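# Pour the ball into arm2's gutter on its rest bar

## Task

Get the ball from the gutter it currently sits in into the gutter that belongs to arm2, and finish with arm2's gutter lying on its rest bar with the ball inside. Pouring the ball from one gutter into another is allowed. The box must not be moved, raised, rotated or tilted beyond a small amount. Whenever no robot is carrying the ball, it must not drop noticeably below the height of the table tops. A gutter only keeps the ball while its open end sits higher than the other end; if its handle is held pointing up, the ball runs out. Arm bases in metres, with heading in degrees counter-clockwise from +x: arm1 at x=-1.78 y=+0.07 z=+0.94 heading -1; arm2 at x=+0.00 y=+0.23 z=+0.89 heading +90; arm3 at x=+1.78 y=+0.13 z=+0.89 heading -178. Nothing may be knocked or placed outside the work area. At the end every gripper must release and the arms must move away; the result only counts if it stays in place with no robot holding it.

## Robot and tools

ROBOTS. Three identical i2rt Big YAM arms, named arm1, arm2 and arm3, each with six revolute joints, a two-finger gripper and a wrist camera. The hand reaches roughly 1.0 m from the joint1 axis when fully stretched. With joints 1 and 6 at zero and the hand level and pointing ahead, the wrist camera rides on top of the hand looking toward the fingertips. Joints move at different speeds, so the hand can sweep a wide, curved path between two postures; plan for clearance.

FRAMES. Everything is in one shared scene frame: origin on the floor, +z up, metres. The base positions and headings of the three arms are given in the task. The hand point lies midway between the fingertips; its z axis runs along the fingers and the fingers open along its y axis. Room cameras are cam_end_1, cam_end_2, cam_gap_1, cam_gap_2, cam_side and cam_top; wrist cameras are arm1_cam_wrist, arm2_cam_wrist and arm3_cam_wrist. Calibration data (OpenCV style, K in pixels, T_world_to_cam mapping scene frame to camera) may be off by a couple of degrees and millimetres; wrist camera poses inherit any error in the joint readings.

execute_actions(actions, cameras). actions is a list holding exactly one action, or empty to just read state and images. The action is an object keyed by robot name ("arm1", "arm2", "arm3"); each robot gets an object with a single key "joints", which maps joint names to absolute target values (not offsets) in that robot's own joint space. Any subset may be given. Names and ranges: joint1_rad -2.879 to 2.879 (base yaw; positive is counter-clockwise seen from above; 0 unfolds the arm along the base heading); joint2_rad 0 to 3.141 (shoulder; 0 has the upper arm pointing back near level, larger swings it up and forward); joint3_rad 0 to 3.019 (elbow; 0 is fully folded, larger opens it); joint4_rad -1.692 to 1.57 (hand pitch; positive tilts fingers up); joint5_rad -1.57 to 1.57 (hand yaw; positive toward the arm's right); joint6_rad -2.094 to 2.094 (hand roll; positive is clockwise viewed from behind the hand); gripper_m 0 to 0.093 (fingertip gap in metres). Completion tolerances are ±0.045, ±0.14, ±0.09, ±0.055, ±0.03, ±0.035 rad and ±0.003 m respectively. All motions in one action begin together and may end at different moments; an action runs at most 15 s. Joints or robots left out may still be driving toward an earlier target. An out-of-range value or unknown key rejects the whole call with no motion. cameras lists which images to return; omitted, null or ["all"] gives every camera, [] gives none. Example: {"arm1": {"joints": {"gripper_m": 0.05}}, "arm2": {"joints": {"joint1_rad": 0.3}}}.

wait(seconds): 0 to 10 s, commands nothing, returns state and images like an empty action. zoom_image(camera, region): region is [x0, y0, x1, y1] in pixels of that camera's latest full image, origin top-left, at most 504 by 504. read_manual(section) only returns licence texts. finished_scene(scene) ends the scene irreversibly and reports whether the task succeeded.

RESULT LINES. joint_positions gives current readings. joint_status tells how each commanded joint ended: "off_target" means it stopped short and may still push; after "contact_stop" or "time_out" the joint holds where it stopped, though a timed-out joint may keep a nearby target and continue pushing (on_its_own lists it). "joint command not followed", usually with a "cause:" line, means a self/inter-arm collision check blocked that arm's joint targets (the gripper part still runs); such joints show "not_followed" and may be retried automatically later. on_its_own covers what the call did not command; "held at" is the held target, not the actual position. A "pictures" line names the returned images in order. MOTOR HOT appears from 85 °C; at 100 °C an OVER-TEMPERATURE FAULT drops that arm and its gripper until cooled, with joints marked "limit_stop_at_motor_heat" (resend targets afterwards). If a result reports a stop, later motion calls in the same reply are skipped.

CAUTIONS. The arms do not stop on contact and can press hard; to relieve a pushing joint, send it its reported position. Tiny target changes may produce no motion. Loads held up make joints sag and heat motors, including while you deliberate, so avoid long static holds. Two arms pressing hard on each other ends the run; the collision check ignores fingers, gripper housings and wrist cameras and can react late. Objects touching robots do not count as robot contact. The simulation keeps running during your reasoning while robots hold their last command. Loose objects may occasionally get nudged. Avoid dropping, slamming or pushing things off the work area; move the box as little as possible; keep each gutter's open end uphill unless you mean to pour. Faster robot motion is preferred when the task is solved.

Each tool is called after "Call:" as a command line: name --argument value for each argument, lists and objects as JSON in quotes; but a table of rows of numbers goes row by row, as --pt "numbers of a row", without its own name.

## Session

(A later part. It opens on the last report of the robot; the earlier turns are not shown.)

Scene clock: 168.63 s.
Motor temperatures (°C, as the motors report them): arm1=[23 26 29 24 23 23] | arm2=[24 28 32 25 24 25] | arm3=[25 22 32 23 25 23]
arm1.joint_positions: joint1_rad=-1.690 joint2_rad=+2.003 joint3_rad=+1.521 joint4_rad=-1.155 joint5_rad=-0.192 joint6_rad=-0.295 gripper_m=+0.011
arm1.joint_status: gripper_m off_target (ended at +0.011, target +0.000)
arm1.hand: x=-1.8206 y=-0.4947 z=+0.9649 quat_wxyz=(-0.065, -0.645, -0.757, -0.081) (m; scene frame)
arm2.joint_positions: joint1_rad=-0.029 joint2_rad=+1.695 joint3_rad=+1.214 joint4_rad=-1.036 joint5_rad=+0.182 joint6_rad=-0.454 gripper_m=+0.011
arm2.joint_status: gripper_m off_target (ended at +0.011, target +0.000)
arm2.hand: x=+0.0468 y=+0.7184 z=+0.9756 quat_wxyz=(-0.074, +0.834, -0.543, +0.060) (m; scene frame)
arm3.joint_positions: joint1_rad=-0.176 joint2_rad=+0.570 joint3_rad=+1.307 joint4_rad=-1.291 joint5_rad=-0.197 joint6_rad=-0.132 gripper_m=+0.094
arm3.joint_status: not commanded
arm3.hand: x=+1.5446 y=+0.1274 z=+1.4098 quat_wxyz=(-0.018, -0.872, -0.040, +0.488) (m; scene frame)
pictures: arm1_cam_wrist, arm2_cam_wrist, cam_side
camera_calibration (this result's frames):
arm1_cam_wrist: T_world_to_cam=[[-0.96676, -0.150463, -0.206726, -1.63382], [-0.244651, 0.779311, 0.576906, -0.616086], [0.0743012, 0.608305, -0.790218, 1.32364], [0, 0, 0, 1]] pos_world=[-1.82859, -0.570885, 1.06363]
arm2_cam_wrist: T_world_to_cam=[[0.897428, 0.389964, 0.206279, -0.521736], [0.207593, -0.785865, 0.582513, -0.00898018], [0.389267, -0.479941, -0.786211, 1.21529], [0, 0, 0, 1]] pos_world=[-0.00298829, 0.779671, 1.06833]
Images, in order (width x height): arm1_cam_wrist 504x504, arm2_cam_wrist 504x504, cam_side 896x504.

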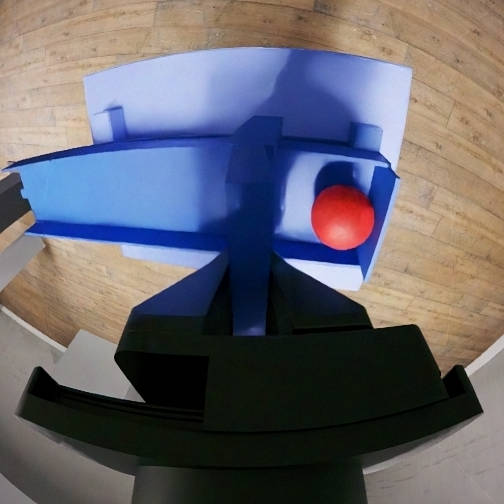

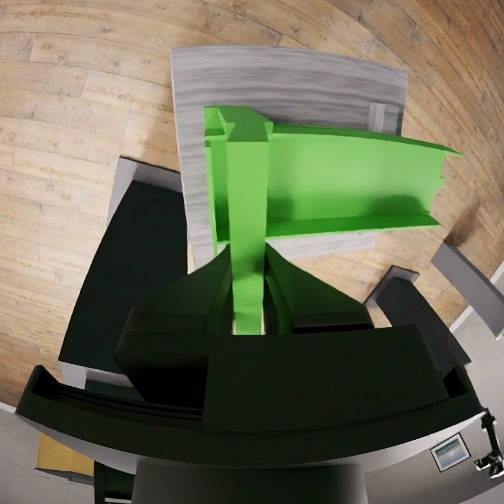

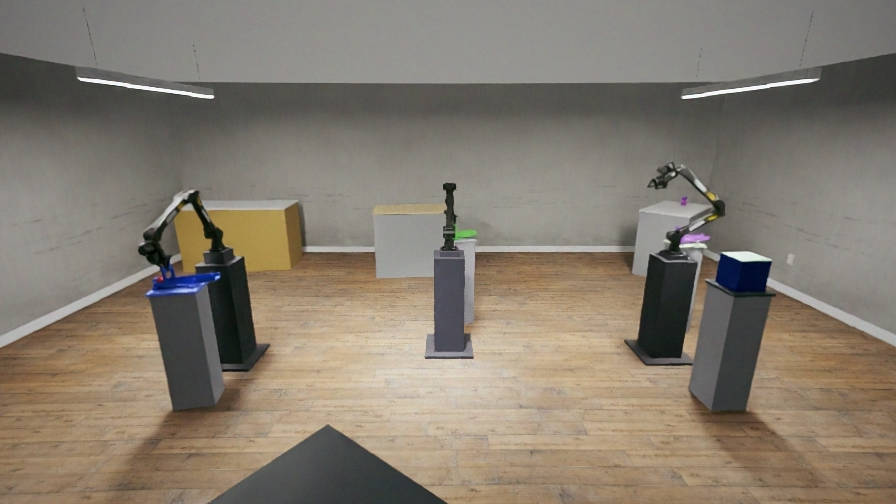

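Call:
execute_actions --actions '[{"arm1":{"joints":{"joint2_rad":1.72,"joint3_rad":1.55,"joint4_rad":-1.087,"joint5_rad":-0.35}},"arm2":{"joints":{"joint2_rad":1.42}}}]' --cameras '["arm1_cam_wrist","cam_side","cam_end_1"]'

Scene clock: 205.60 s.
Motor temperatures (°C, as the motors report them): arm1=[23 26 29 24 23 23] | arm2=[24 29 33 25 24 25] | arm3=[25 22 33 23 25 23]
arm1.joint_positions: joint1_rad=-1.693 joint2_rad=+1.729 joint3_rad=+1.521 joint4_rad=-1.103 joint5_rad=-0.344 joint6_rad=-0.296 gripper_m=+0.011
arm1.joint_status: all done
arm1.hand: x=-1.8006 y=-0.5159 z=+1.1253 quat_wxyz=(-0.214, -0.615, -0.759, +0.014) (m; scene frame)
arm2.joint_positions: joint1_rad=-0.029 joint2_rad=+1.432 joint3_rad=+1.211 joint4_rad=-1.036 joint5_rad=+0.176 joint6_rad=-0.454 gripper_m=+0.011
arm2.joint_status: all done
arm2.hand: x=+0.0460 y=+0.7136 z=+1.0970 quat_wxyz=(-0.183, +0.818, -0.546, -0.010) (m; scene frame)
arm3.joint_positions: joint1_rad=-0.176 joint2_rad=+0.570 joint3_rad=+1.307 joint4_rad=-1.291 joint5_rad=-0.197 joint6_rad=-0.132 gripper_m=+0.094
arm3.joint_status: not commanded
arm3.hand: x=+1.5446 y=+0.1274 z=+1.4098 quat_wxyz=(-0.018, -0.872, -0.040, +0.488) (m; scene frame)
pictures: arm1_cam_wrist, cam_end_1, cam_side
camera_calibration (this result's frames):
arm1_cam_wrist: T_world_to_cam=[[-0.939823, -0.239338, -0.243823, -1.54015], [-0.299905, 0.919771, 0.253137, -0.349901], [0.163676, 0.311028, -0.936201, 1.63361], [0, 0, 0, 1]] pos_world=[-1.81979, -0.554887, 1.24243]
Images, in order (width x height): arm1_cam_wrist 504x504, cam_end_1 896x504, cam_side 896x504.

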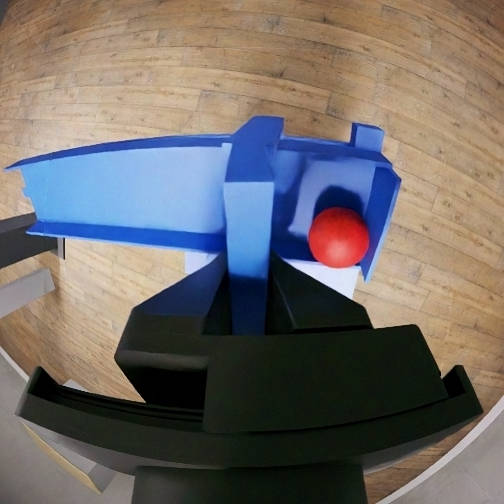

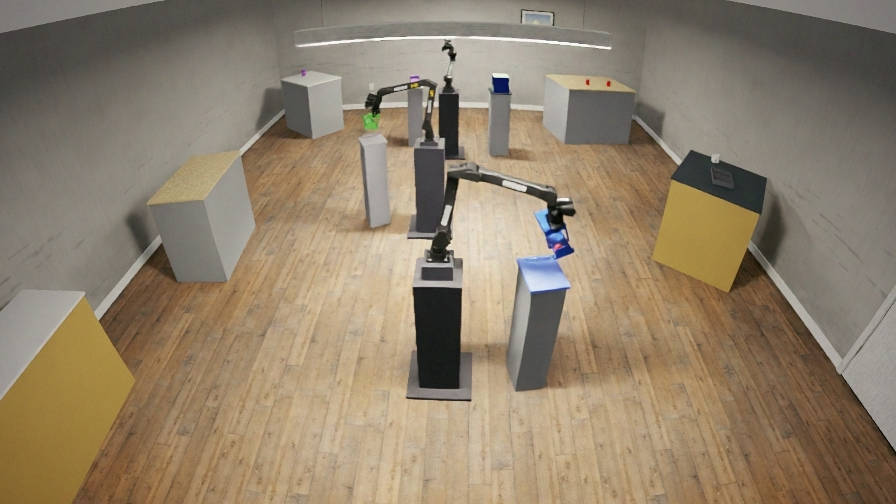

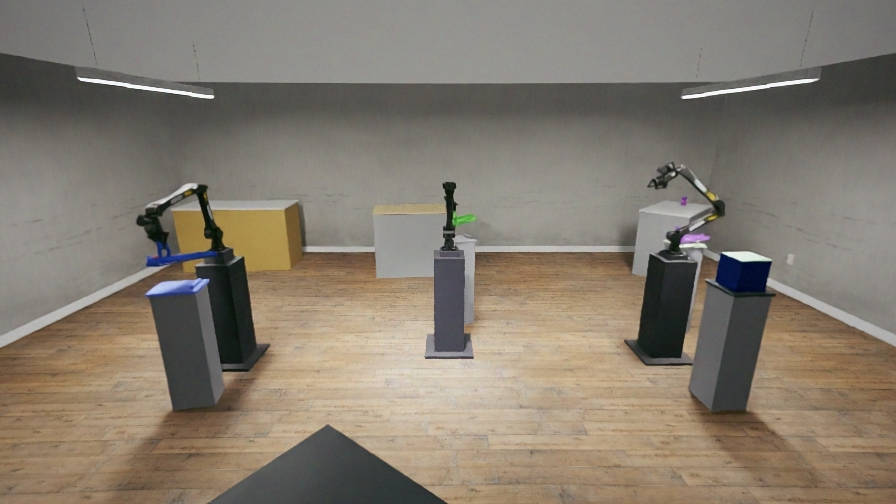

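Call:
execute_actions --actions '[{"arm1":{"joints":{"joint4_rad":-0.93,"joint6_rad":1.571}},"arm2":{"joints":{"joint1_rad":1.66,"joint2_rad":1.992,"joint3_rad":1.819,"joint4_rad":-0.962,"joint5_rad":0,"joint6_rad":-1.571}}}]' --cameras '["arm1_cam_wrist","cam_side","cam_end_1"]'

Scene clock: 215.77 s.
Motor temperatures (°C, as the motors report them): arm1=[23 26 31 24 23 23] | arm2=[24 29 34 25 24 25] | arm3=[25 22 33 23 25 23]
arm1.joint_positions: joint1_rad=-1.693 joint2_rad=+1.729 joint3_rad=+1.521 joint4_rad=-0.957 joint5_rad=-0.344 joint6_rad=+1.560 gripper_m=+0.011
arm1.joint_status: all done
arm1.hand: x=-1.8051 y=-0.5483 z=+1.1365 quat_wxyz=(-0.210, -0.965, +0.025, -0.156) (m; scene frame)
arm2.joint_positions: joint1_rad=+1.664 joint2_rad=+2.040 joint3_rad=+1.762 joint4_rad=-0.962 joint5_rad=-0.002 joint6_rad=-1.560 gripper_m=+0.011
arm2.joint_status: all done
arm2.hand: x=-0.6976 y=+0.1676 z=+0.9920 quat_wxyz=(-0.114, +0.668, +0.726, -0.119) (m; scene frame)
arm3.joint_positions: joint1_rad=-0.176 joint2_rad=+0.570 joint3_rad=+1.307 joint4_rad=-1.291 joint5_rad=-0.197 joint6_rad=-0.132 gripper_m=+0.094
arm3.joint_status: not commanded
arm3.hand: x=+1.5446 y=+0.1274 z=+1.4098 quat_wxyz=(-0.018, -0.872, -0.040, +0.488) (m; scene frame)
pictures: arm1_cam_wrist, cam_end_1, cam_side
camera_calibration (this result's frames):
arm1_cam_wrist: T_world_to_cam=[[0.117416, 0.91037, -0.396787, 1.16329], [0.601959, 0.252538, 0.757542, 0.364542], [0.789847, -0.327797, -0.518353, 1.96005], [0, 0, 0, 1]] pos_world=[-1.90417, -0.508584, 1.20142]
Images, in order (width x height): arm1_cam_wrist 504x504, cam_end_1 896x504, cam_side 896x504.

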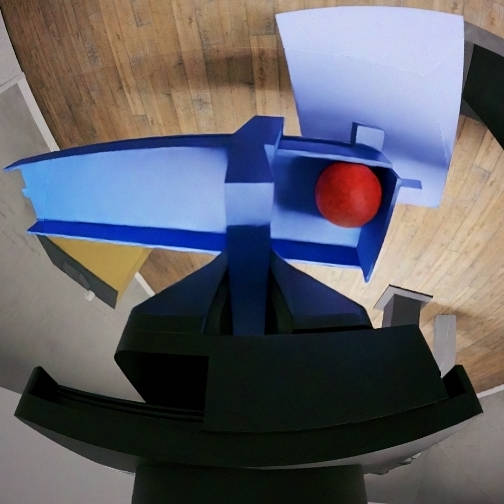

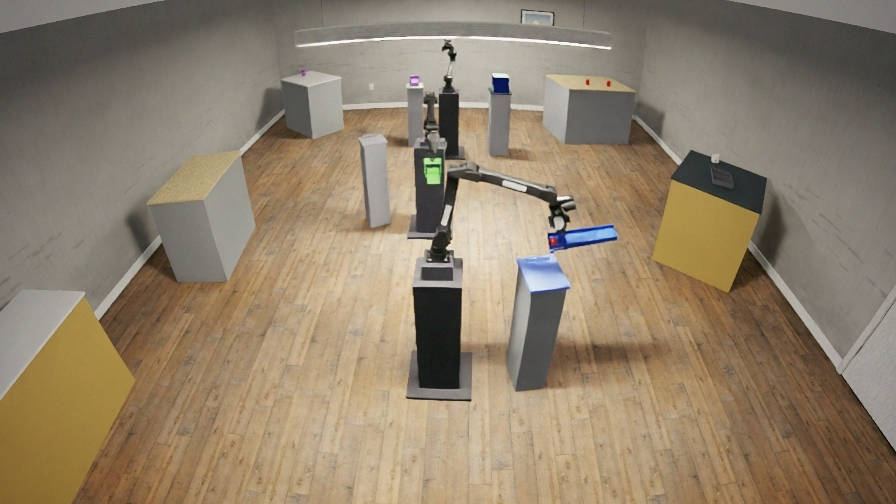

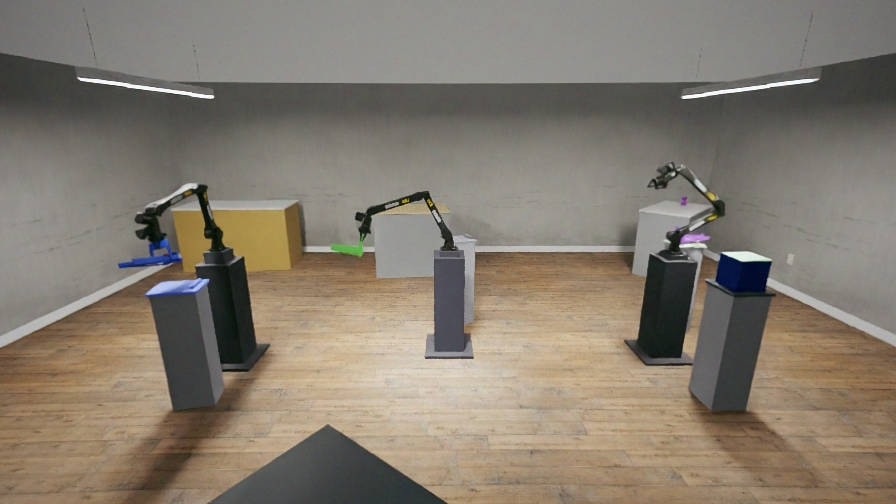

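Call:
execute_actions --actions '[{"arm1":{"joints":{"joint1_rad":0.107,"joint4_rad":-0.72,"joint5_rad":0}},"arm2":{"joints":{"joint2_rad":1.95,"joint3_rad":1.87,"joint4_rad":-0.91}}}]' --cameras '["arm1_cam_wrist","cam_side","cam_gap_1"]'

Call:
zoom_image --camera "cam_side" --region '[200, 160, 460, 280]'

Scene clock: 224.70 s.
Motor temperatures (°C, as the motors report them): arm1=[23 26 32 24 23 23] | arm2=[24 31 37 25 24 25] | arm3=[25 22 33 23 25 23]
arm1.joint_positions: joint1_rad=+0.117 joint2_rad=+1.736 joint3_rad=+1.521 joint4_rad=-0.737 joint5_rad=-0.003 joint6_rad=+1.565 gripper_m=+0.011
arm1.joint_status: all done
arm1.hand: x=-1.1180 y=+0.1413 z=+1.1529 quat_wxyz=(-0.205, -0.633, -0.710, -0.229) (m; scene frame)
arm2.joint_positions: joint1_rad=+1.664 joint2_rad=+1.978 joint3_rad=+1.800 joint4_rad=-0.935 joint5_rad=-0.002 joint6_rad=-1.561 gripper_m=+0.011
arm2.joint_status: all done
arm2.hand: x=-0.7155 y=+0.1652 z=+1.0546 quat_wxyz=(-0.156, +0.659, +0.717, -0.165) (m; scene frame)
arm3.joint_positions: joint1_rad=-0.176 joint2_rad=+0.570 joint3_rad=+1.307 joint4_rad=-1.291 joint5_rad=-0.197 joint6_rad=-0.132 gripper_m=+0.094
arm3.joint_status: not commanded
arm3.hand: x=+1.5446 y=+0.1274 z=+1.4098 quat_wxyz=(-0.018, -0.872, -0.040, +0.488) (m; scene frame)
pictures: arm1_cam_wrist, cam_gap_1, cam_side
camera_calibration (this result's frames):
arm1_cam_wrist: T_world_to_cam=[[-0.806219, -0.0885704, -0.58495, -0.213215], [-0.42871, 0.768824, 0.474466, -1.13447], [0.4077, 0.633297, -0.657811, 1.24961], [0, 0, 0, 1]] pos_world=[-1.16772, 0.0619441, 1.23555]
Images, in order (width x height): arm1_cam_wrist 504x504, cam_gap_1 896x504, cam_side 896x504.

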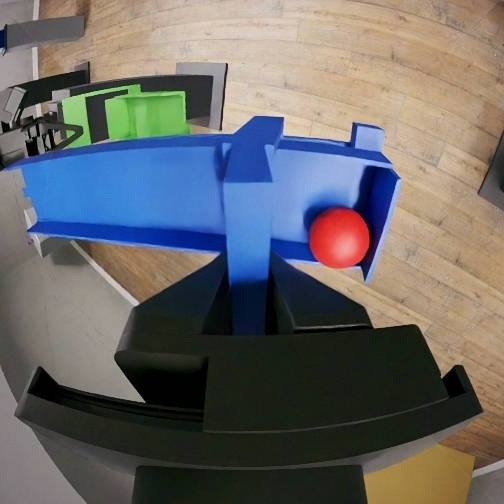

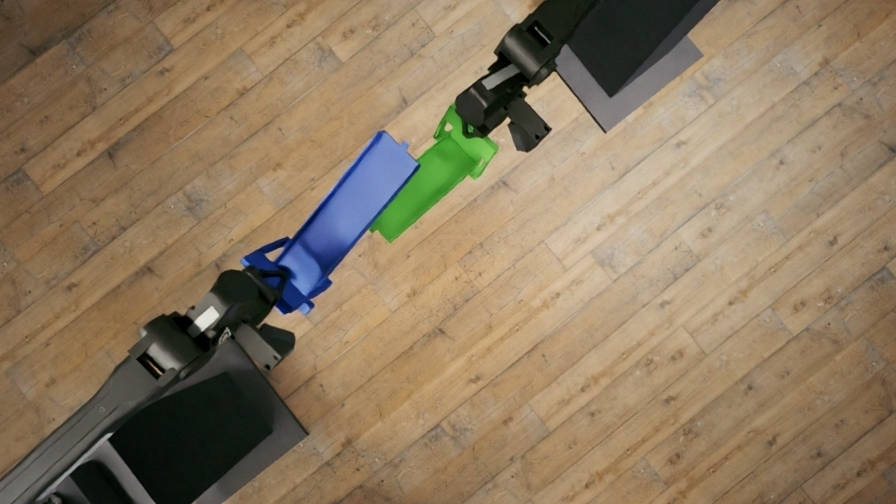

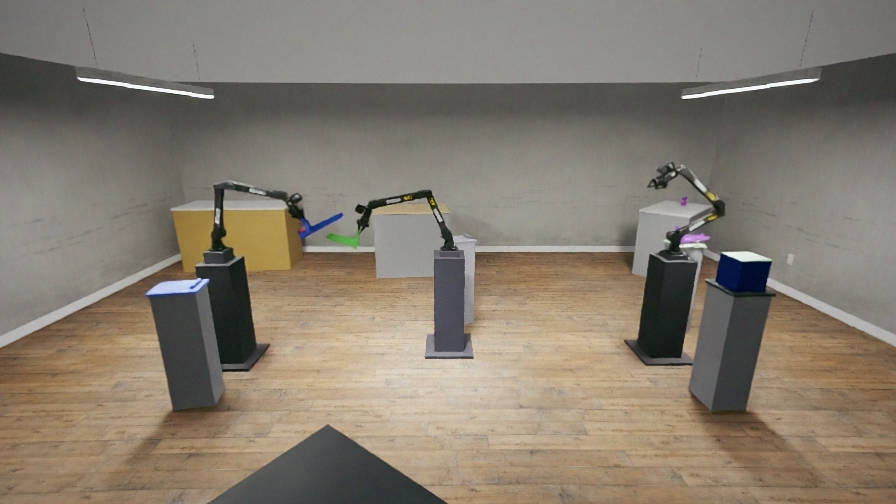

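Region (200, 160, 460, 280) of cam_side's 896x504 image, scaled by 1.938, with more detail than that image has; it fills the top 233 rows of this view, and the rest is white.

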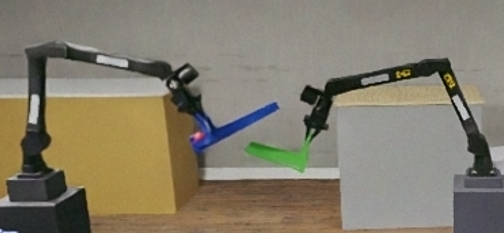

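Call:
execute_actions --actions '[{"arm1":{"joints":{"joint1_rad":0.1,"joint2_rad":2.03,"joint3_rad":2.08,"joint4_rad":-1.1}},"arm2":{"joints":{"joint2_rad":2.02,"joint3_rad":1.72,"joint4_rad":-0.78}}}]' --cameras '["arm1_cam_wrist","cam_side","cam_gap_1"]'

Call:
zoom_image --camera "cam_side" --region '[260, 170, 420, 270]'

Scene clock: 255.20 s.
Motor temperatures (°C, as the motors report them): arm1=[23 27 34 25 23 23] | arm2=[24 33 43 25 24 25] | arm3=[25 22 34 23 25 23]
arm1.joint_positions: joint1_rad=+0.111 joint2_rad=+2.036 joint3_rad=+2.012 joint4_rad=-1.092 joint5_rad=-0.003 joint6_rad=+1.565 gripper_m=+0.011
arm1.joint_status: all done
arm1.hand: x=-1.0428 y=+0.1449 z=+1.1504 quat_wxyz=(-0.152, -0.650, -0.725, -0.170) (m; scene frame)
arm2.joint_positions: joint1_rad=+1.664 joint2_rad=+2.057 joint3_rad=+1.699 joint4_rad=-0.806 joint5_rad=-0.002 joint6_rad=-1.561 gripper_m=+0.011
arm2.joint_status: all done
arm2.hand: x=-0.7106 y=+0.1667 z=+0.9656 quat_wxyz=(-0.139, +0.663, +0.721, -0.147) (m; scene frame)
arm3.joint_positions: joint1_rad=-0.176 joint2_rad=+0.570 joint3_rad=+1.307 joint4_rad=-1.291 joint5_rad=-0.197 joint6_rad=-0.132 gripper_m=+0.094
arm3.joint_status: not commanded
arm3.hand: x=+1.5446 y=+0.1274 z=+1.4098 quat_wxyz=(-0.018, -0.872, -0.040, +0.488) (m; scene frame)
pictures: arm1_cam_wrist, cam_gap_1, cam_side
camera_calibration (this result's frames):
arm1_cam_wrist: T_world_to_cam=[[-0.891288, -0.0921701, -0.443971, -0.404084], [-0.341862, 0.779825, 0.524407, -1.07232], [0.297885, 0.619175, -0.726559, 1.18172], [0, 0, 0, 1]] pos_world=[-1.07876, 0.0672872, 1.24152]
Images, in order (width x height): arm1_cam_wrist 504x504, cam_gap_1 896x504, cam_side 896x504.

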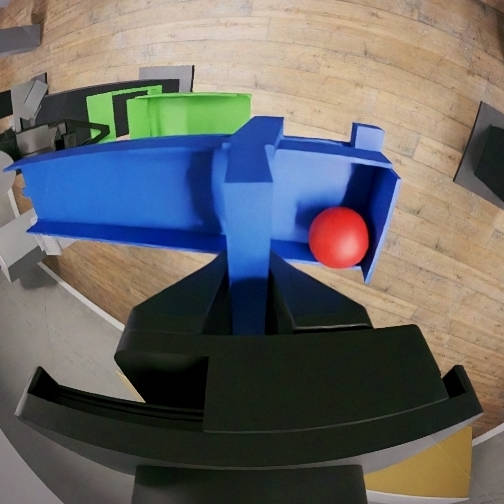

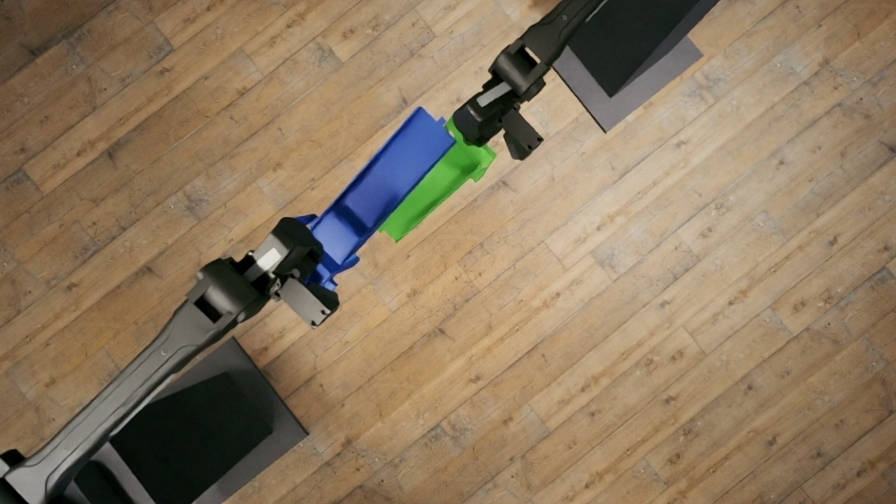

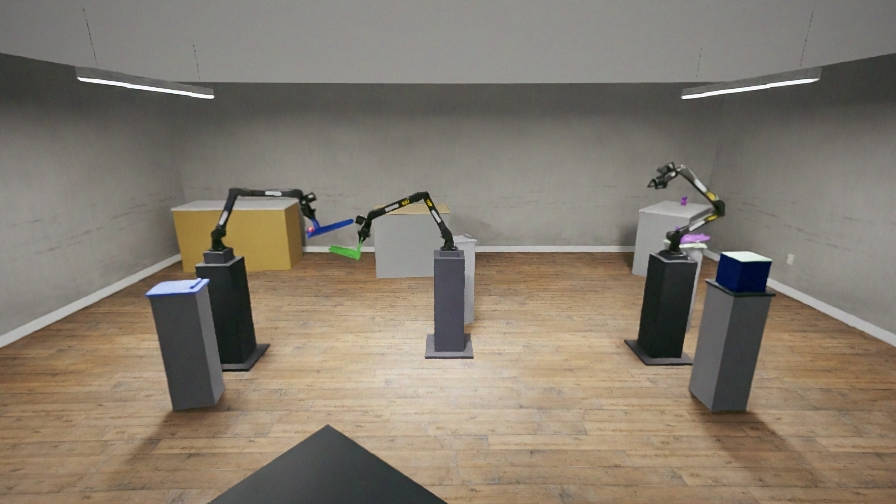

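Region (260, 170, 420, 270) of cam_side's 896x504 image, scaled by 3.150, with more detail than that image has; it fills the top 315 rows of this view, and the rest is white.

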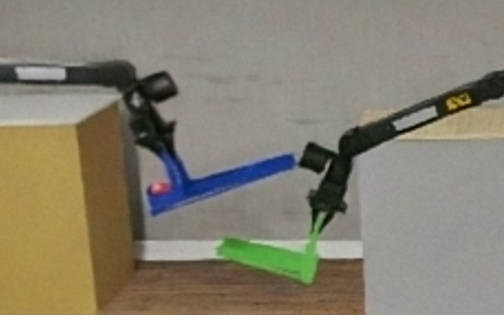

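Call:
execute_actions --actions '[{"arm1":{"joints":{"joint1_rad":0.075,"joint4_rad":-1.32}}}]' --cameras '["arm1_cam_wrist","cam_side","cam_gap_1"]'

Call:
zoom_image --camera "cam_side" --region '[260, 170, 420, 270]'

Call:
zoom_image --camera "cam_gap_1" --region '[250, 60, 550, 330]'

Scene clock: 263.07 s.
Motor temperatures (°C, as the motors report them): arm1=[23 28 36 24 23 23] | arm2=[24 34 41 25 24 25] | arm3=[25 22 34 23 25 23]
arm1.joint_positions: joint1_rad=+0.078 joint2_rad=+2.036 joint3_rad=+2.012 joint4_rad=-1.308 joint5_rad=-0.002 joint6_rad=+1.565 gripper_m=+0.011
arm1.joint_status: all done
arm1.hand: x=-1.0904 y=+0.1168 z=+1.1322 quat_wxyz=(-0.082, -0.675, -0.727, -0.089) (m; scene frame)
arm2.joint_positions: joint1_rad=+1.664 joint2_rad=+2.057 joint3_rad=+1.699 joint4_rad=-0.806 joint5_rad=-0.002 joint6_rad=-1.561 gripper_m=+0.011
arm2.joint_status: not commanded
arm2.hand: x=-0.7106 y=+0.1667 z=+0.9656 quat_wxyz=(-0.139, +0.663, +0.721, -0.147) (m; scene frame)
arm3.joint_positions: joint1_rad=-0.176 joint2_rad=+0.570 joint3_rad=+1.307 joint4_rad=-1.291 joint5_rad=-0.197 joint6_rad=-0.132 gripper_m=+0.094
arm3.joint_status: not commanded
arm3.hand: x=+1.5446 y=+0.1274 z=+1.4098 quat_wxyz=(-0.018, -0.872, -0.040, +0.488) (m; scene frame)
pictures: arm1_cam_wrist, cam_gap_1, cam_side
camera_calibration (this result's frames):
arm1_cam_wrist: T_world_to_cam=[[-0.968093, -0.0674703, -0.241339, -0.773265], [-0.197231, 0.799246, 0.56772, -0.950723], [0.154585, 0.597205, -0.787051, 1.11485], [0, 0, 0, 1]] pos_world=[-1.10844, 0.0418979, 1.23057]
Images, in order (width x height): arm1_cam_wrist 504x504, cam_gap_1 896x504, cam_side 896x504.

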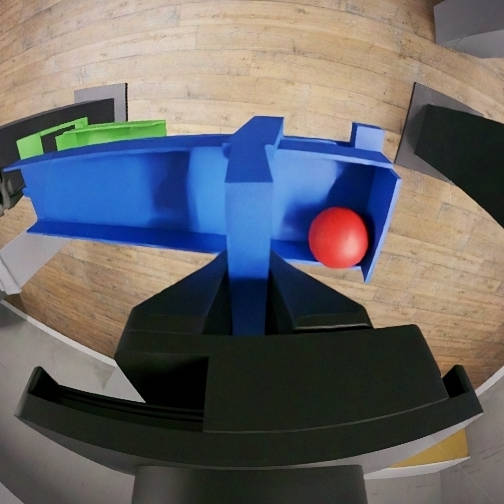

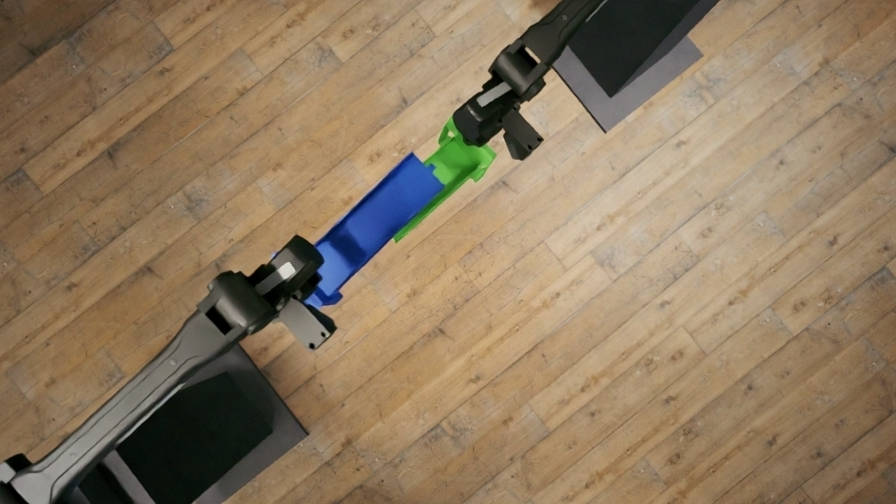

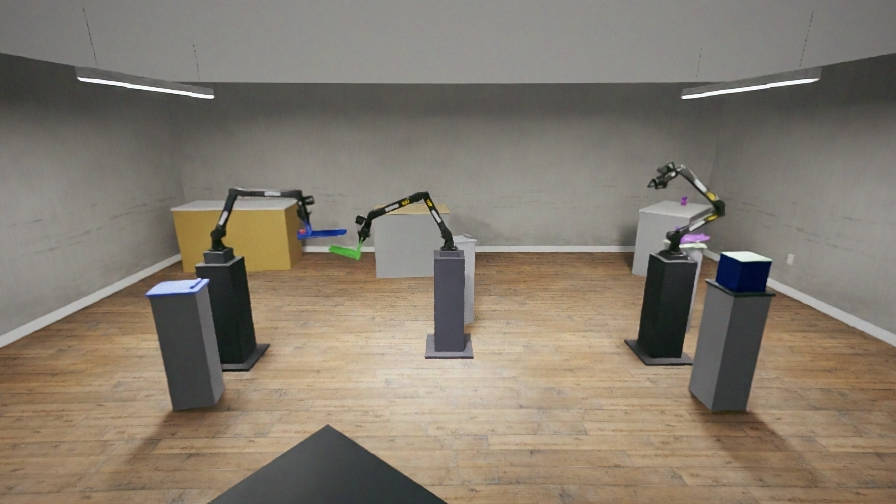

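Region (260, 170, 420, 270) of cam_side's 896x504 image, scaled by 3.150, with more detail than that image has; it fills the top 315 rows of this view, and the rest is white.

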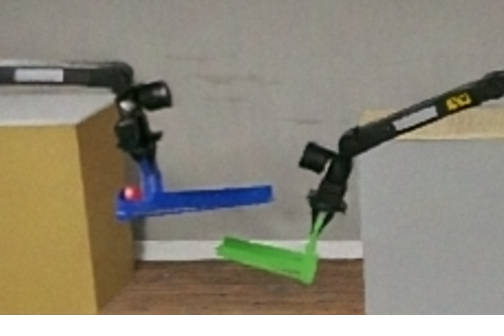

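Region (250, 60, 550, 330) of cam_gap_1's 896x504 image, scaled by 1.680, with more detail than that image has; it fills the top 454 rows of this view, and the rest is white.

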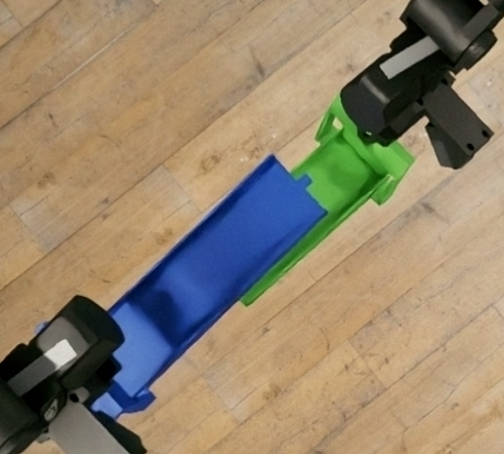

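Call:
execute_actions --actions '[{"arm1":{"joints":{"joint4_rad":-1.49}}}]' --cameras '["arm2_cam_wrist","cam_side","cam_gap_1"]'

Call:
wait --seconds 1.5

Call:
zoom_image --camera "cam_side" --region '[260, 170, 420, 270]'

Scene clock: 273.17 s.
Motor temperatures (°C, as the motors report them): arm1=[23 28 37 24 23 23] | arm2=[24 35 39 25 24 25] | arm3=[25 22 34 23 25 23]
arm1.joint_positions: joint1_rad=+0.078 joint2_rad=+2.036 joint3_rad=+2.012 joint4_rad=-1.477 joint5_rad=-0.002 joint6_rad=+1.565 gripper_m=+0.011
arm1.joint_status: all done
arm1.hand: x=-1.1312 y=+0.1140 z=+1.1257 quat_wxyz=(-0.025, -0.680, -0.732, -0.028) (m; scene frame)
arm2.joint_positions: joint1_rad=+1.664 joint2_rad=+2.057 joint3_rad=+1.699 joint4_rad=-0.806 joint5_rad=-0.002 joint6_rad=-1.561 gripper_m=+0.011
arm2.joint_status: not commanded
arm2.hand: x=-0.7106 y=+0.1667 z=+0.9656 quat_wxyz=(-0.139, +0.663, +0.721, -0.147) (m; scene frame)
arm3.joint_positions: joint1_rad=-0.176 joint2_rad=+0.570 joint3_rad=+1.307 joint4_rad=-1.291 joint5_rad=-0.197 joint6_rad=-0.132 gripper_m=+0.094
arm3.joint_status: not commanded
arm3.hand: x=+1.5446 y=+0.1274 z=+1.4098 quat_wxyz=(-0.018, -0.872, -0.040, +0.488) (m; scene frame)
pictures: arm2_cam_wrist, cam_gap_1, cam_side
camera_calibration (this result's frames):
arm2_cam_wrist: T_world_to_cam=[[-0.908838, -0.0692996, 0.411353, -1.02973], [0.177561, 0.828047, 0.531798, -0.520934], [-0.377474, 0.556359, -0.740256, 0.475518], [0, 0, 0, 1]] pos_world=[-0.663868, 0.095439, 1.05262]
Images, in order (width x height): arm2_cam_wrist 504x504, cam_gap_1 896x504, cam_side 896x504.

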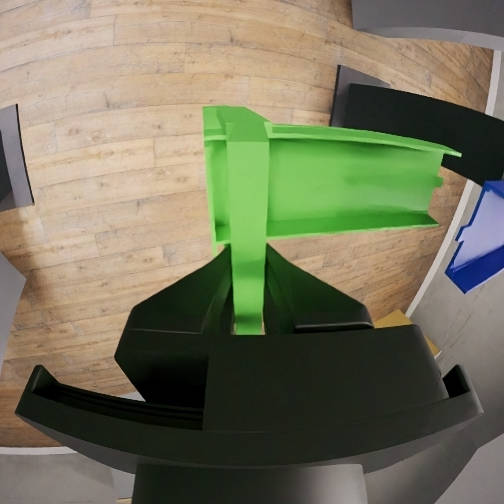

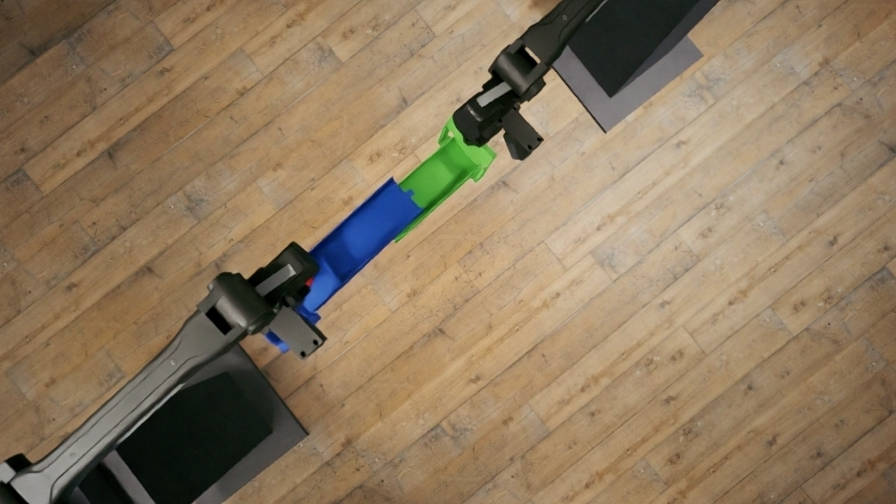

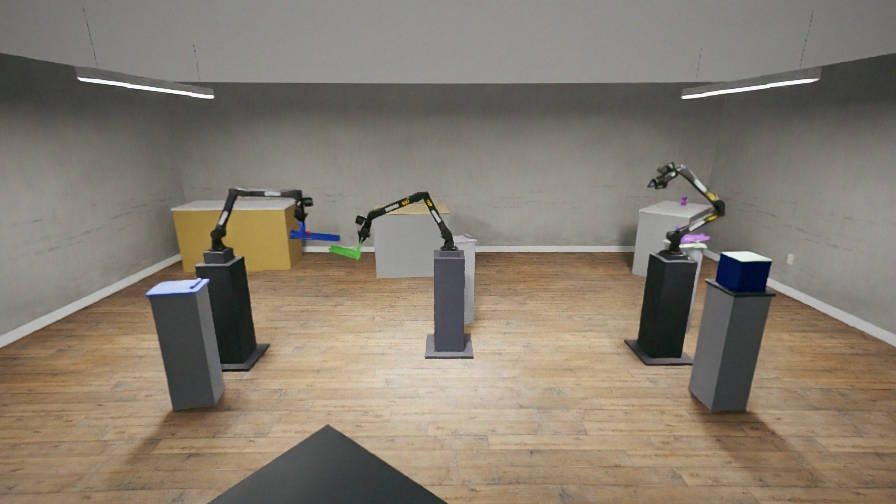

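Scene clock: 274.67 s.
Motor temperatures (°C, as the motors report them): arm1=[23 28 37 24 23 23] | arm2=[24 35 39 25 24 25] | arm3=[25 22 34 23 25 23]
arm1.joint_positions: joint1_rad=+0.078 joint2_rad=+2.036 joint3_rad=+2.012 joint4_rad=-1.478 joint5_rad=-0.002 joint6_rad=+1.565 gripper_m=+0.011
arm1.joint_status: all done
arm1.hand: x=-1.1316 y=+0.1140 z=+1.1256 quat_wxyz=(-0.024, -0.680, -0.732, -0.028) (m; scene frame)
arm2.joint_positions: joint1_rad=+1.664 joint2_rad=+2.057 joint3_rad=+1.698 joint4_rad=-0.805 joint5_rad=-0.001 joint6_rad=-1.562 gripper_m=+0.011
arm2.joint_status: not commanded
arm2.hand: x=-0.7106 y=+0.1672 z=+0.9652 quat_wxyz=(-0.140, +0.662, +0.721, -0.146) (m; scene frame)
arm3.joint_positions: joint1_rad=-0.176 joint2_rad=+0.570 joint3_rad=+1.307 joint4_rad=-1.291 joint5_rad=-0.197 joint6_rad=-0.132 gripper_m=+0.094
arm3.joint_status: not commanded
arm3.hand: x=+1.5446 y=+0.1274 z=+1.4098 quat_wxyz=(-0.018, -0.872, -0.040, +0.488) (m; scene frame)
wait: 1.50 s; at rest by 0.27 s
pictures: arm1_cam_wrist, arm2_cam_wrist, arm3_cam_wrist, cam_end_1, cam_end_2, cam_gap_1, cam_gap_2, cam_side, cam_top
camera_calibration (this result's frames):
arm1_cam_wrist: T_world_to_cam=[[-0.994886, -0.0692373, -0.073541, -1.03389], [-0.0992275, 0.80598, 0.583567, -0.860561], [0.018868, 0.58788, -0.808728, 0.989619], [0, 0, 0, 1]] pos_world=[-1.13267, 0.0402335, 1.22649]
arm2_cam_wrist: T_world_to_cam=[[-0.908453, -0.0700924, 0.412068, -1.02991], [0.177851, 0.827327, 0.532821, -0.521796], [-0.378262, 0.55733, -0.739122, 0.473173], [0, 0, 0, 1]] pos_world=[-0.663836, 0.0957947, 1.05215]
Images, in order (width x height): arm1_cam_wrist 504x504, arm2_cam_wrist 504x504, arm3_cam_wrist 504x504, cam_end_1 896x504, cam_end_2 896x504, cam_gap_1 896x504, cam_gap_2 896x504, cam_side 896x504, cam_top 896x504.

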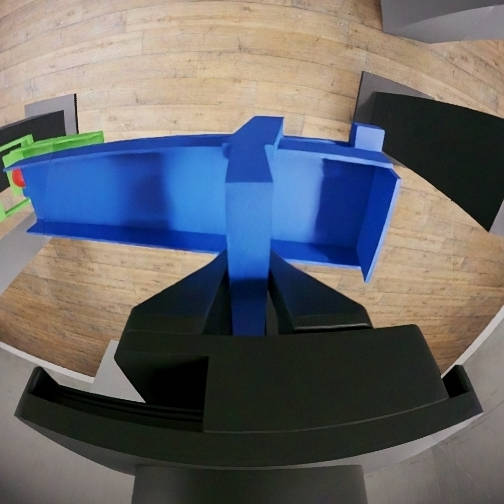

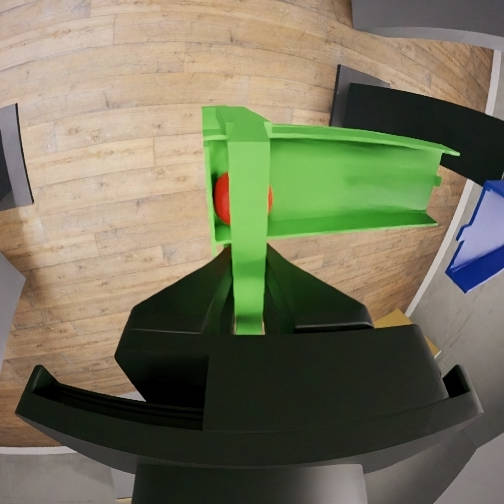

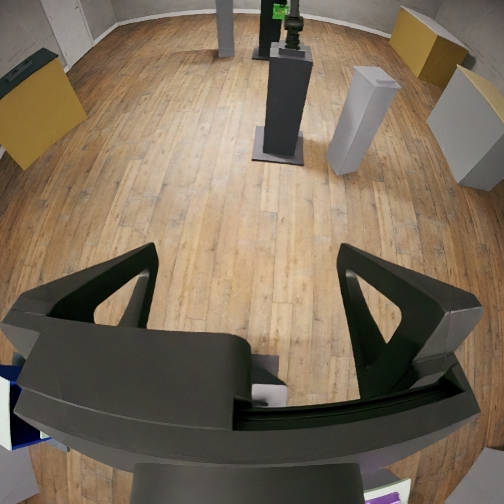

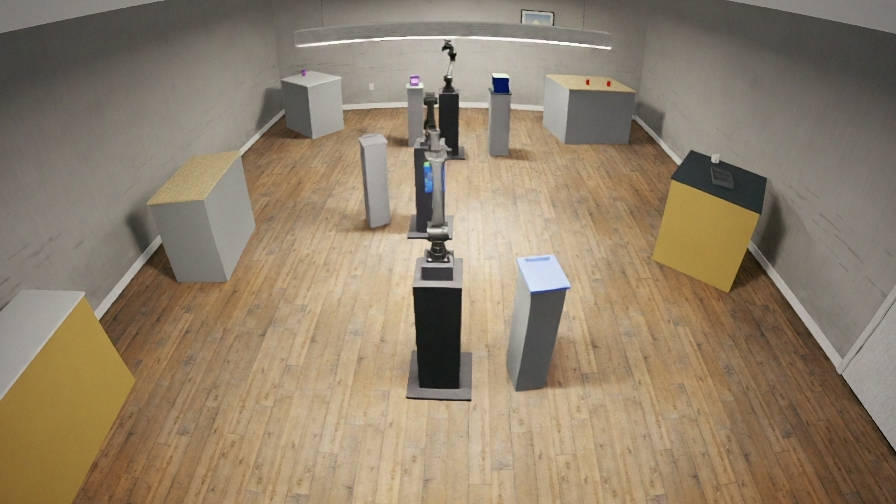

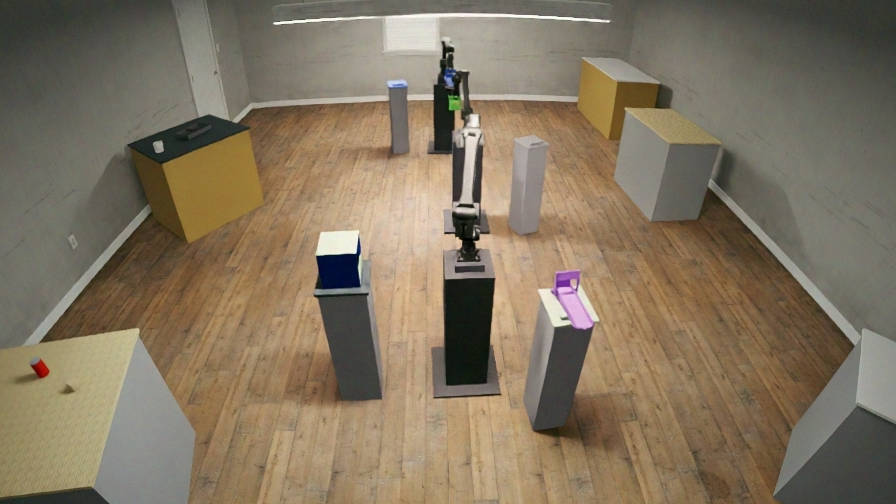

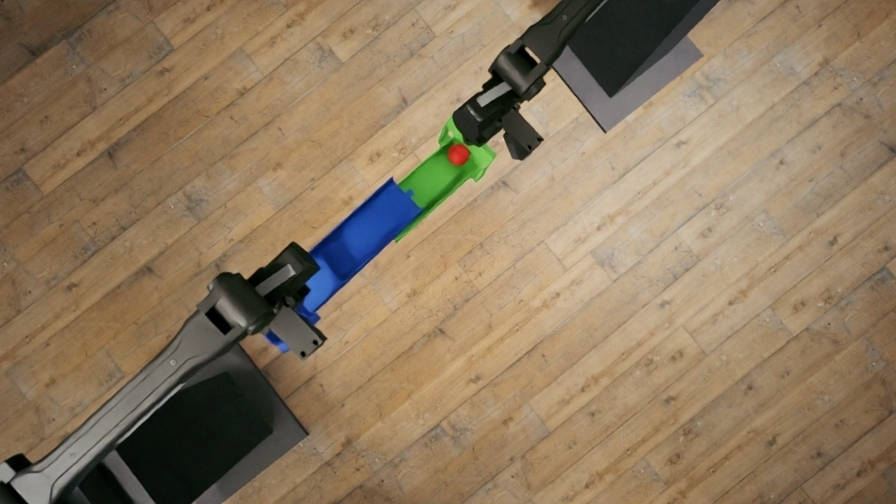

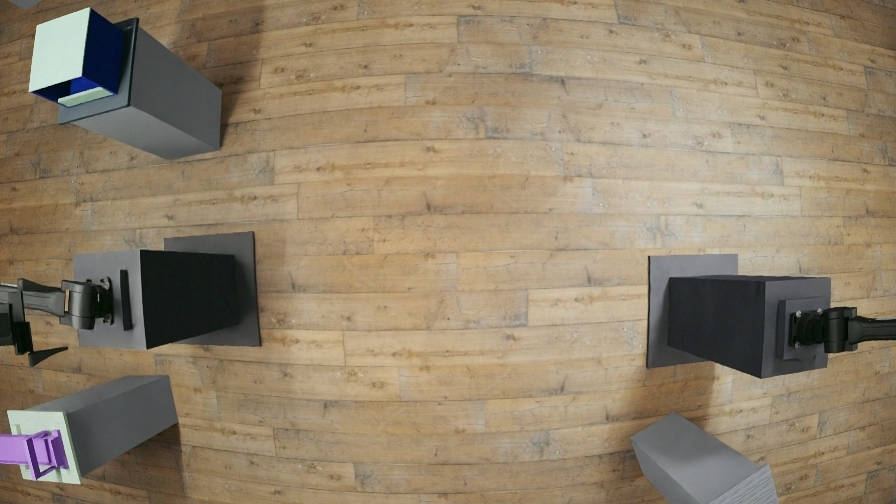

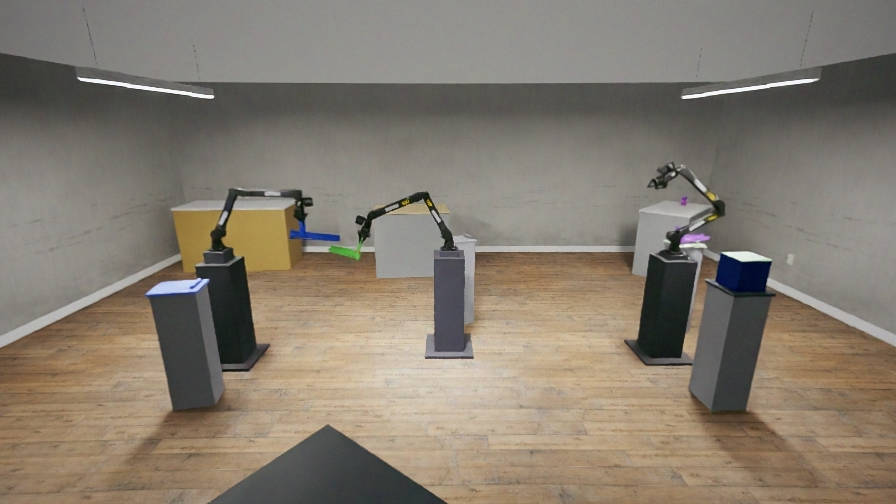

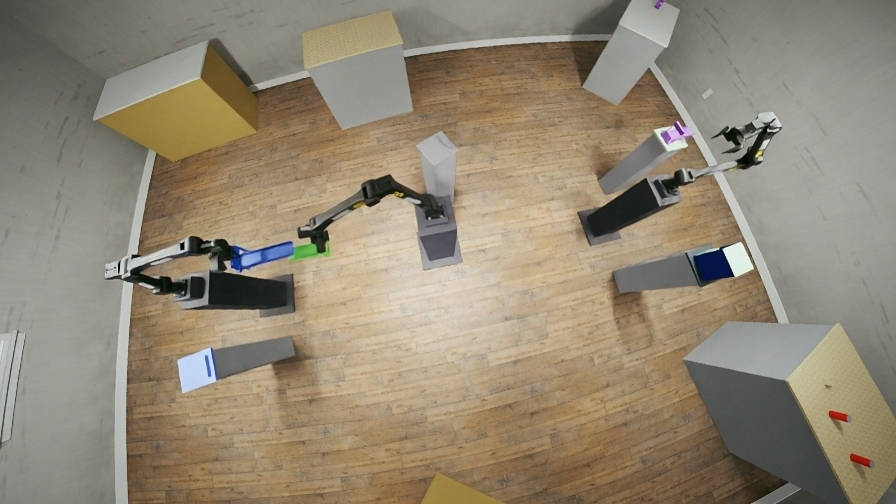

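Region (260, 170, 420, 270) of cam_side's 896x504 image, scaled by 3.150, with more detail than that image has; it fills the top 315 rows of this view, and the rest is white.

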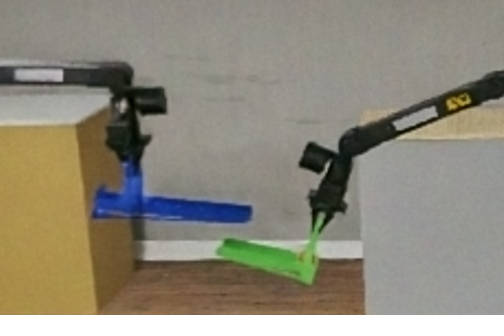

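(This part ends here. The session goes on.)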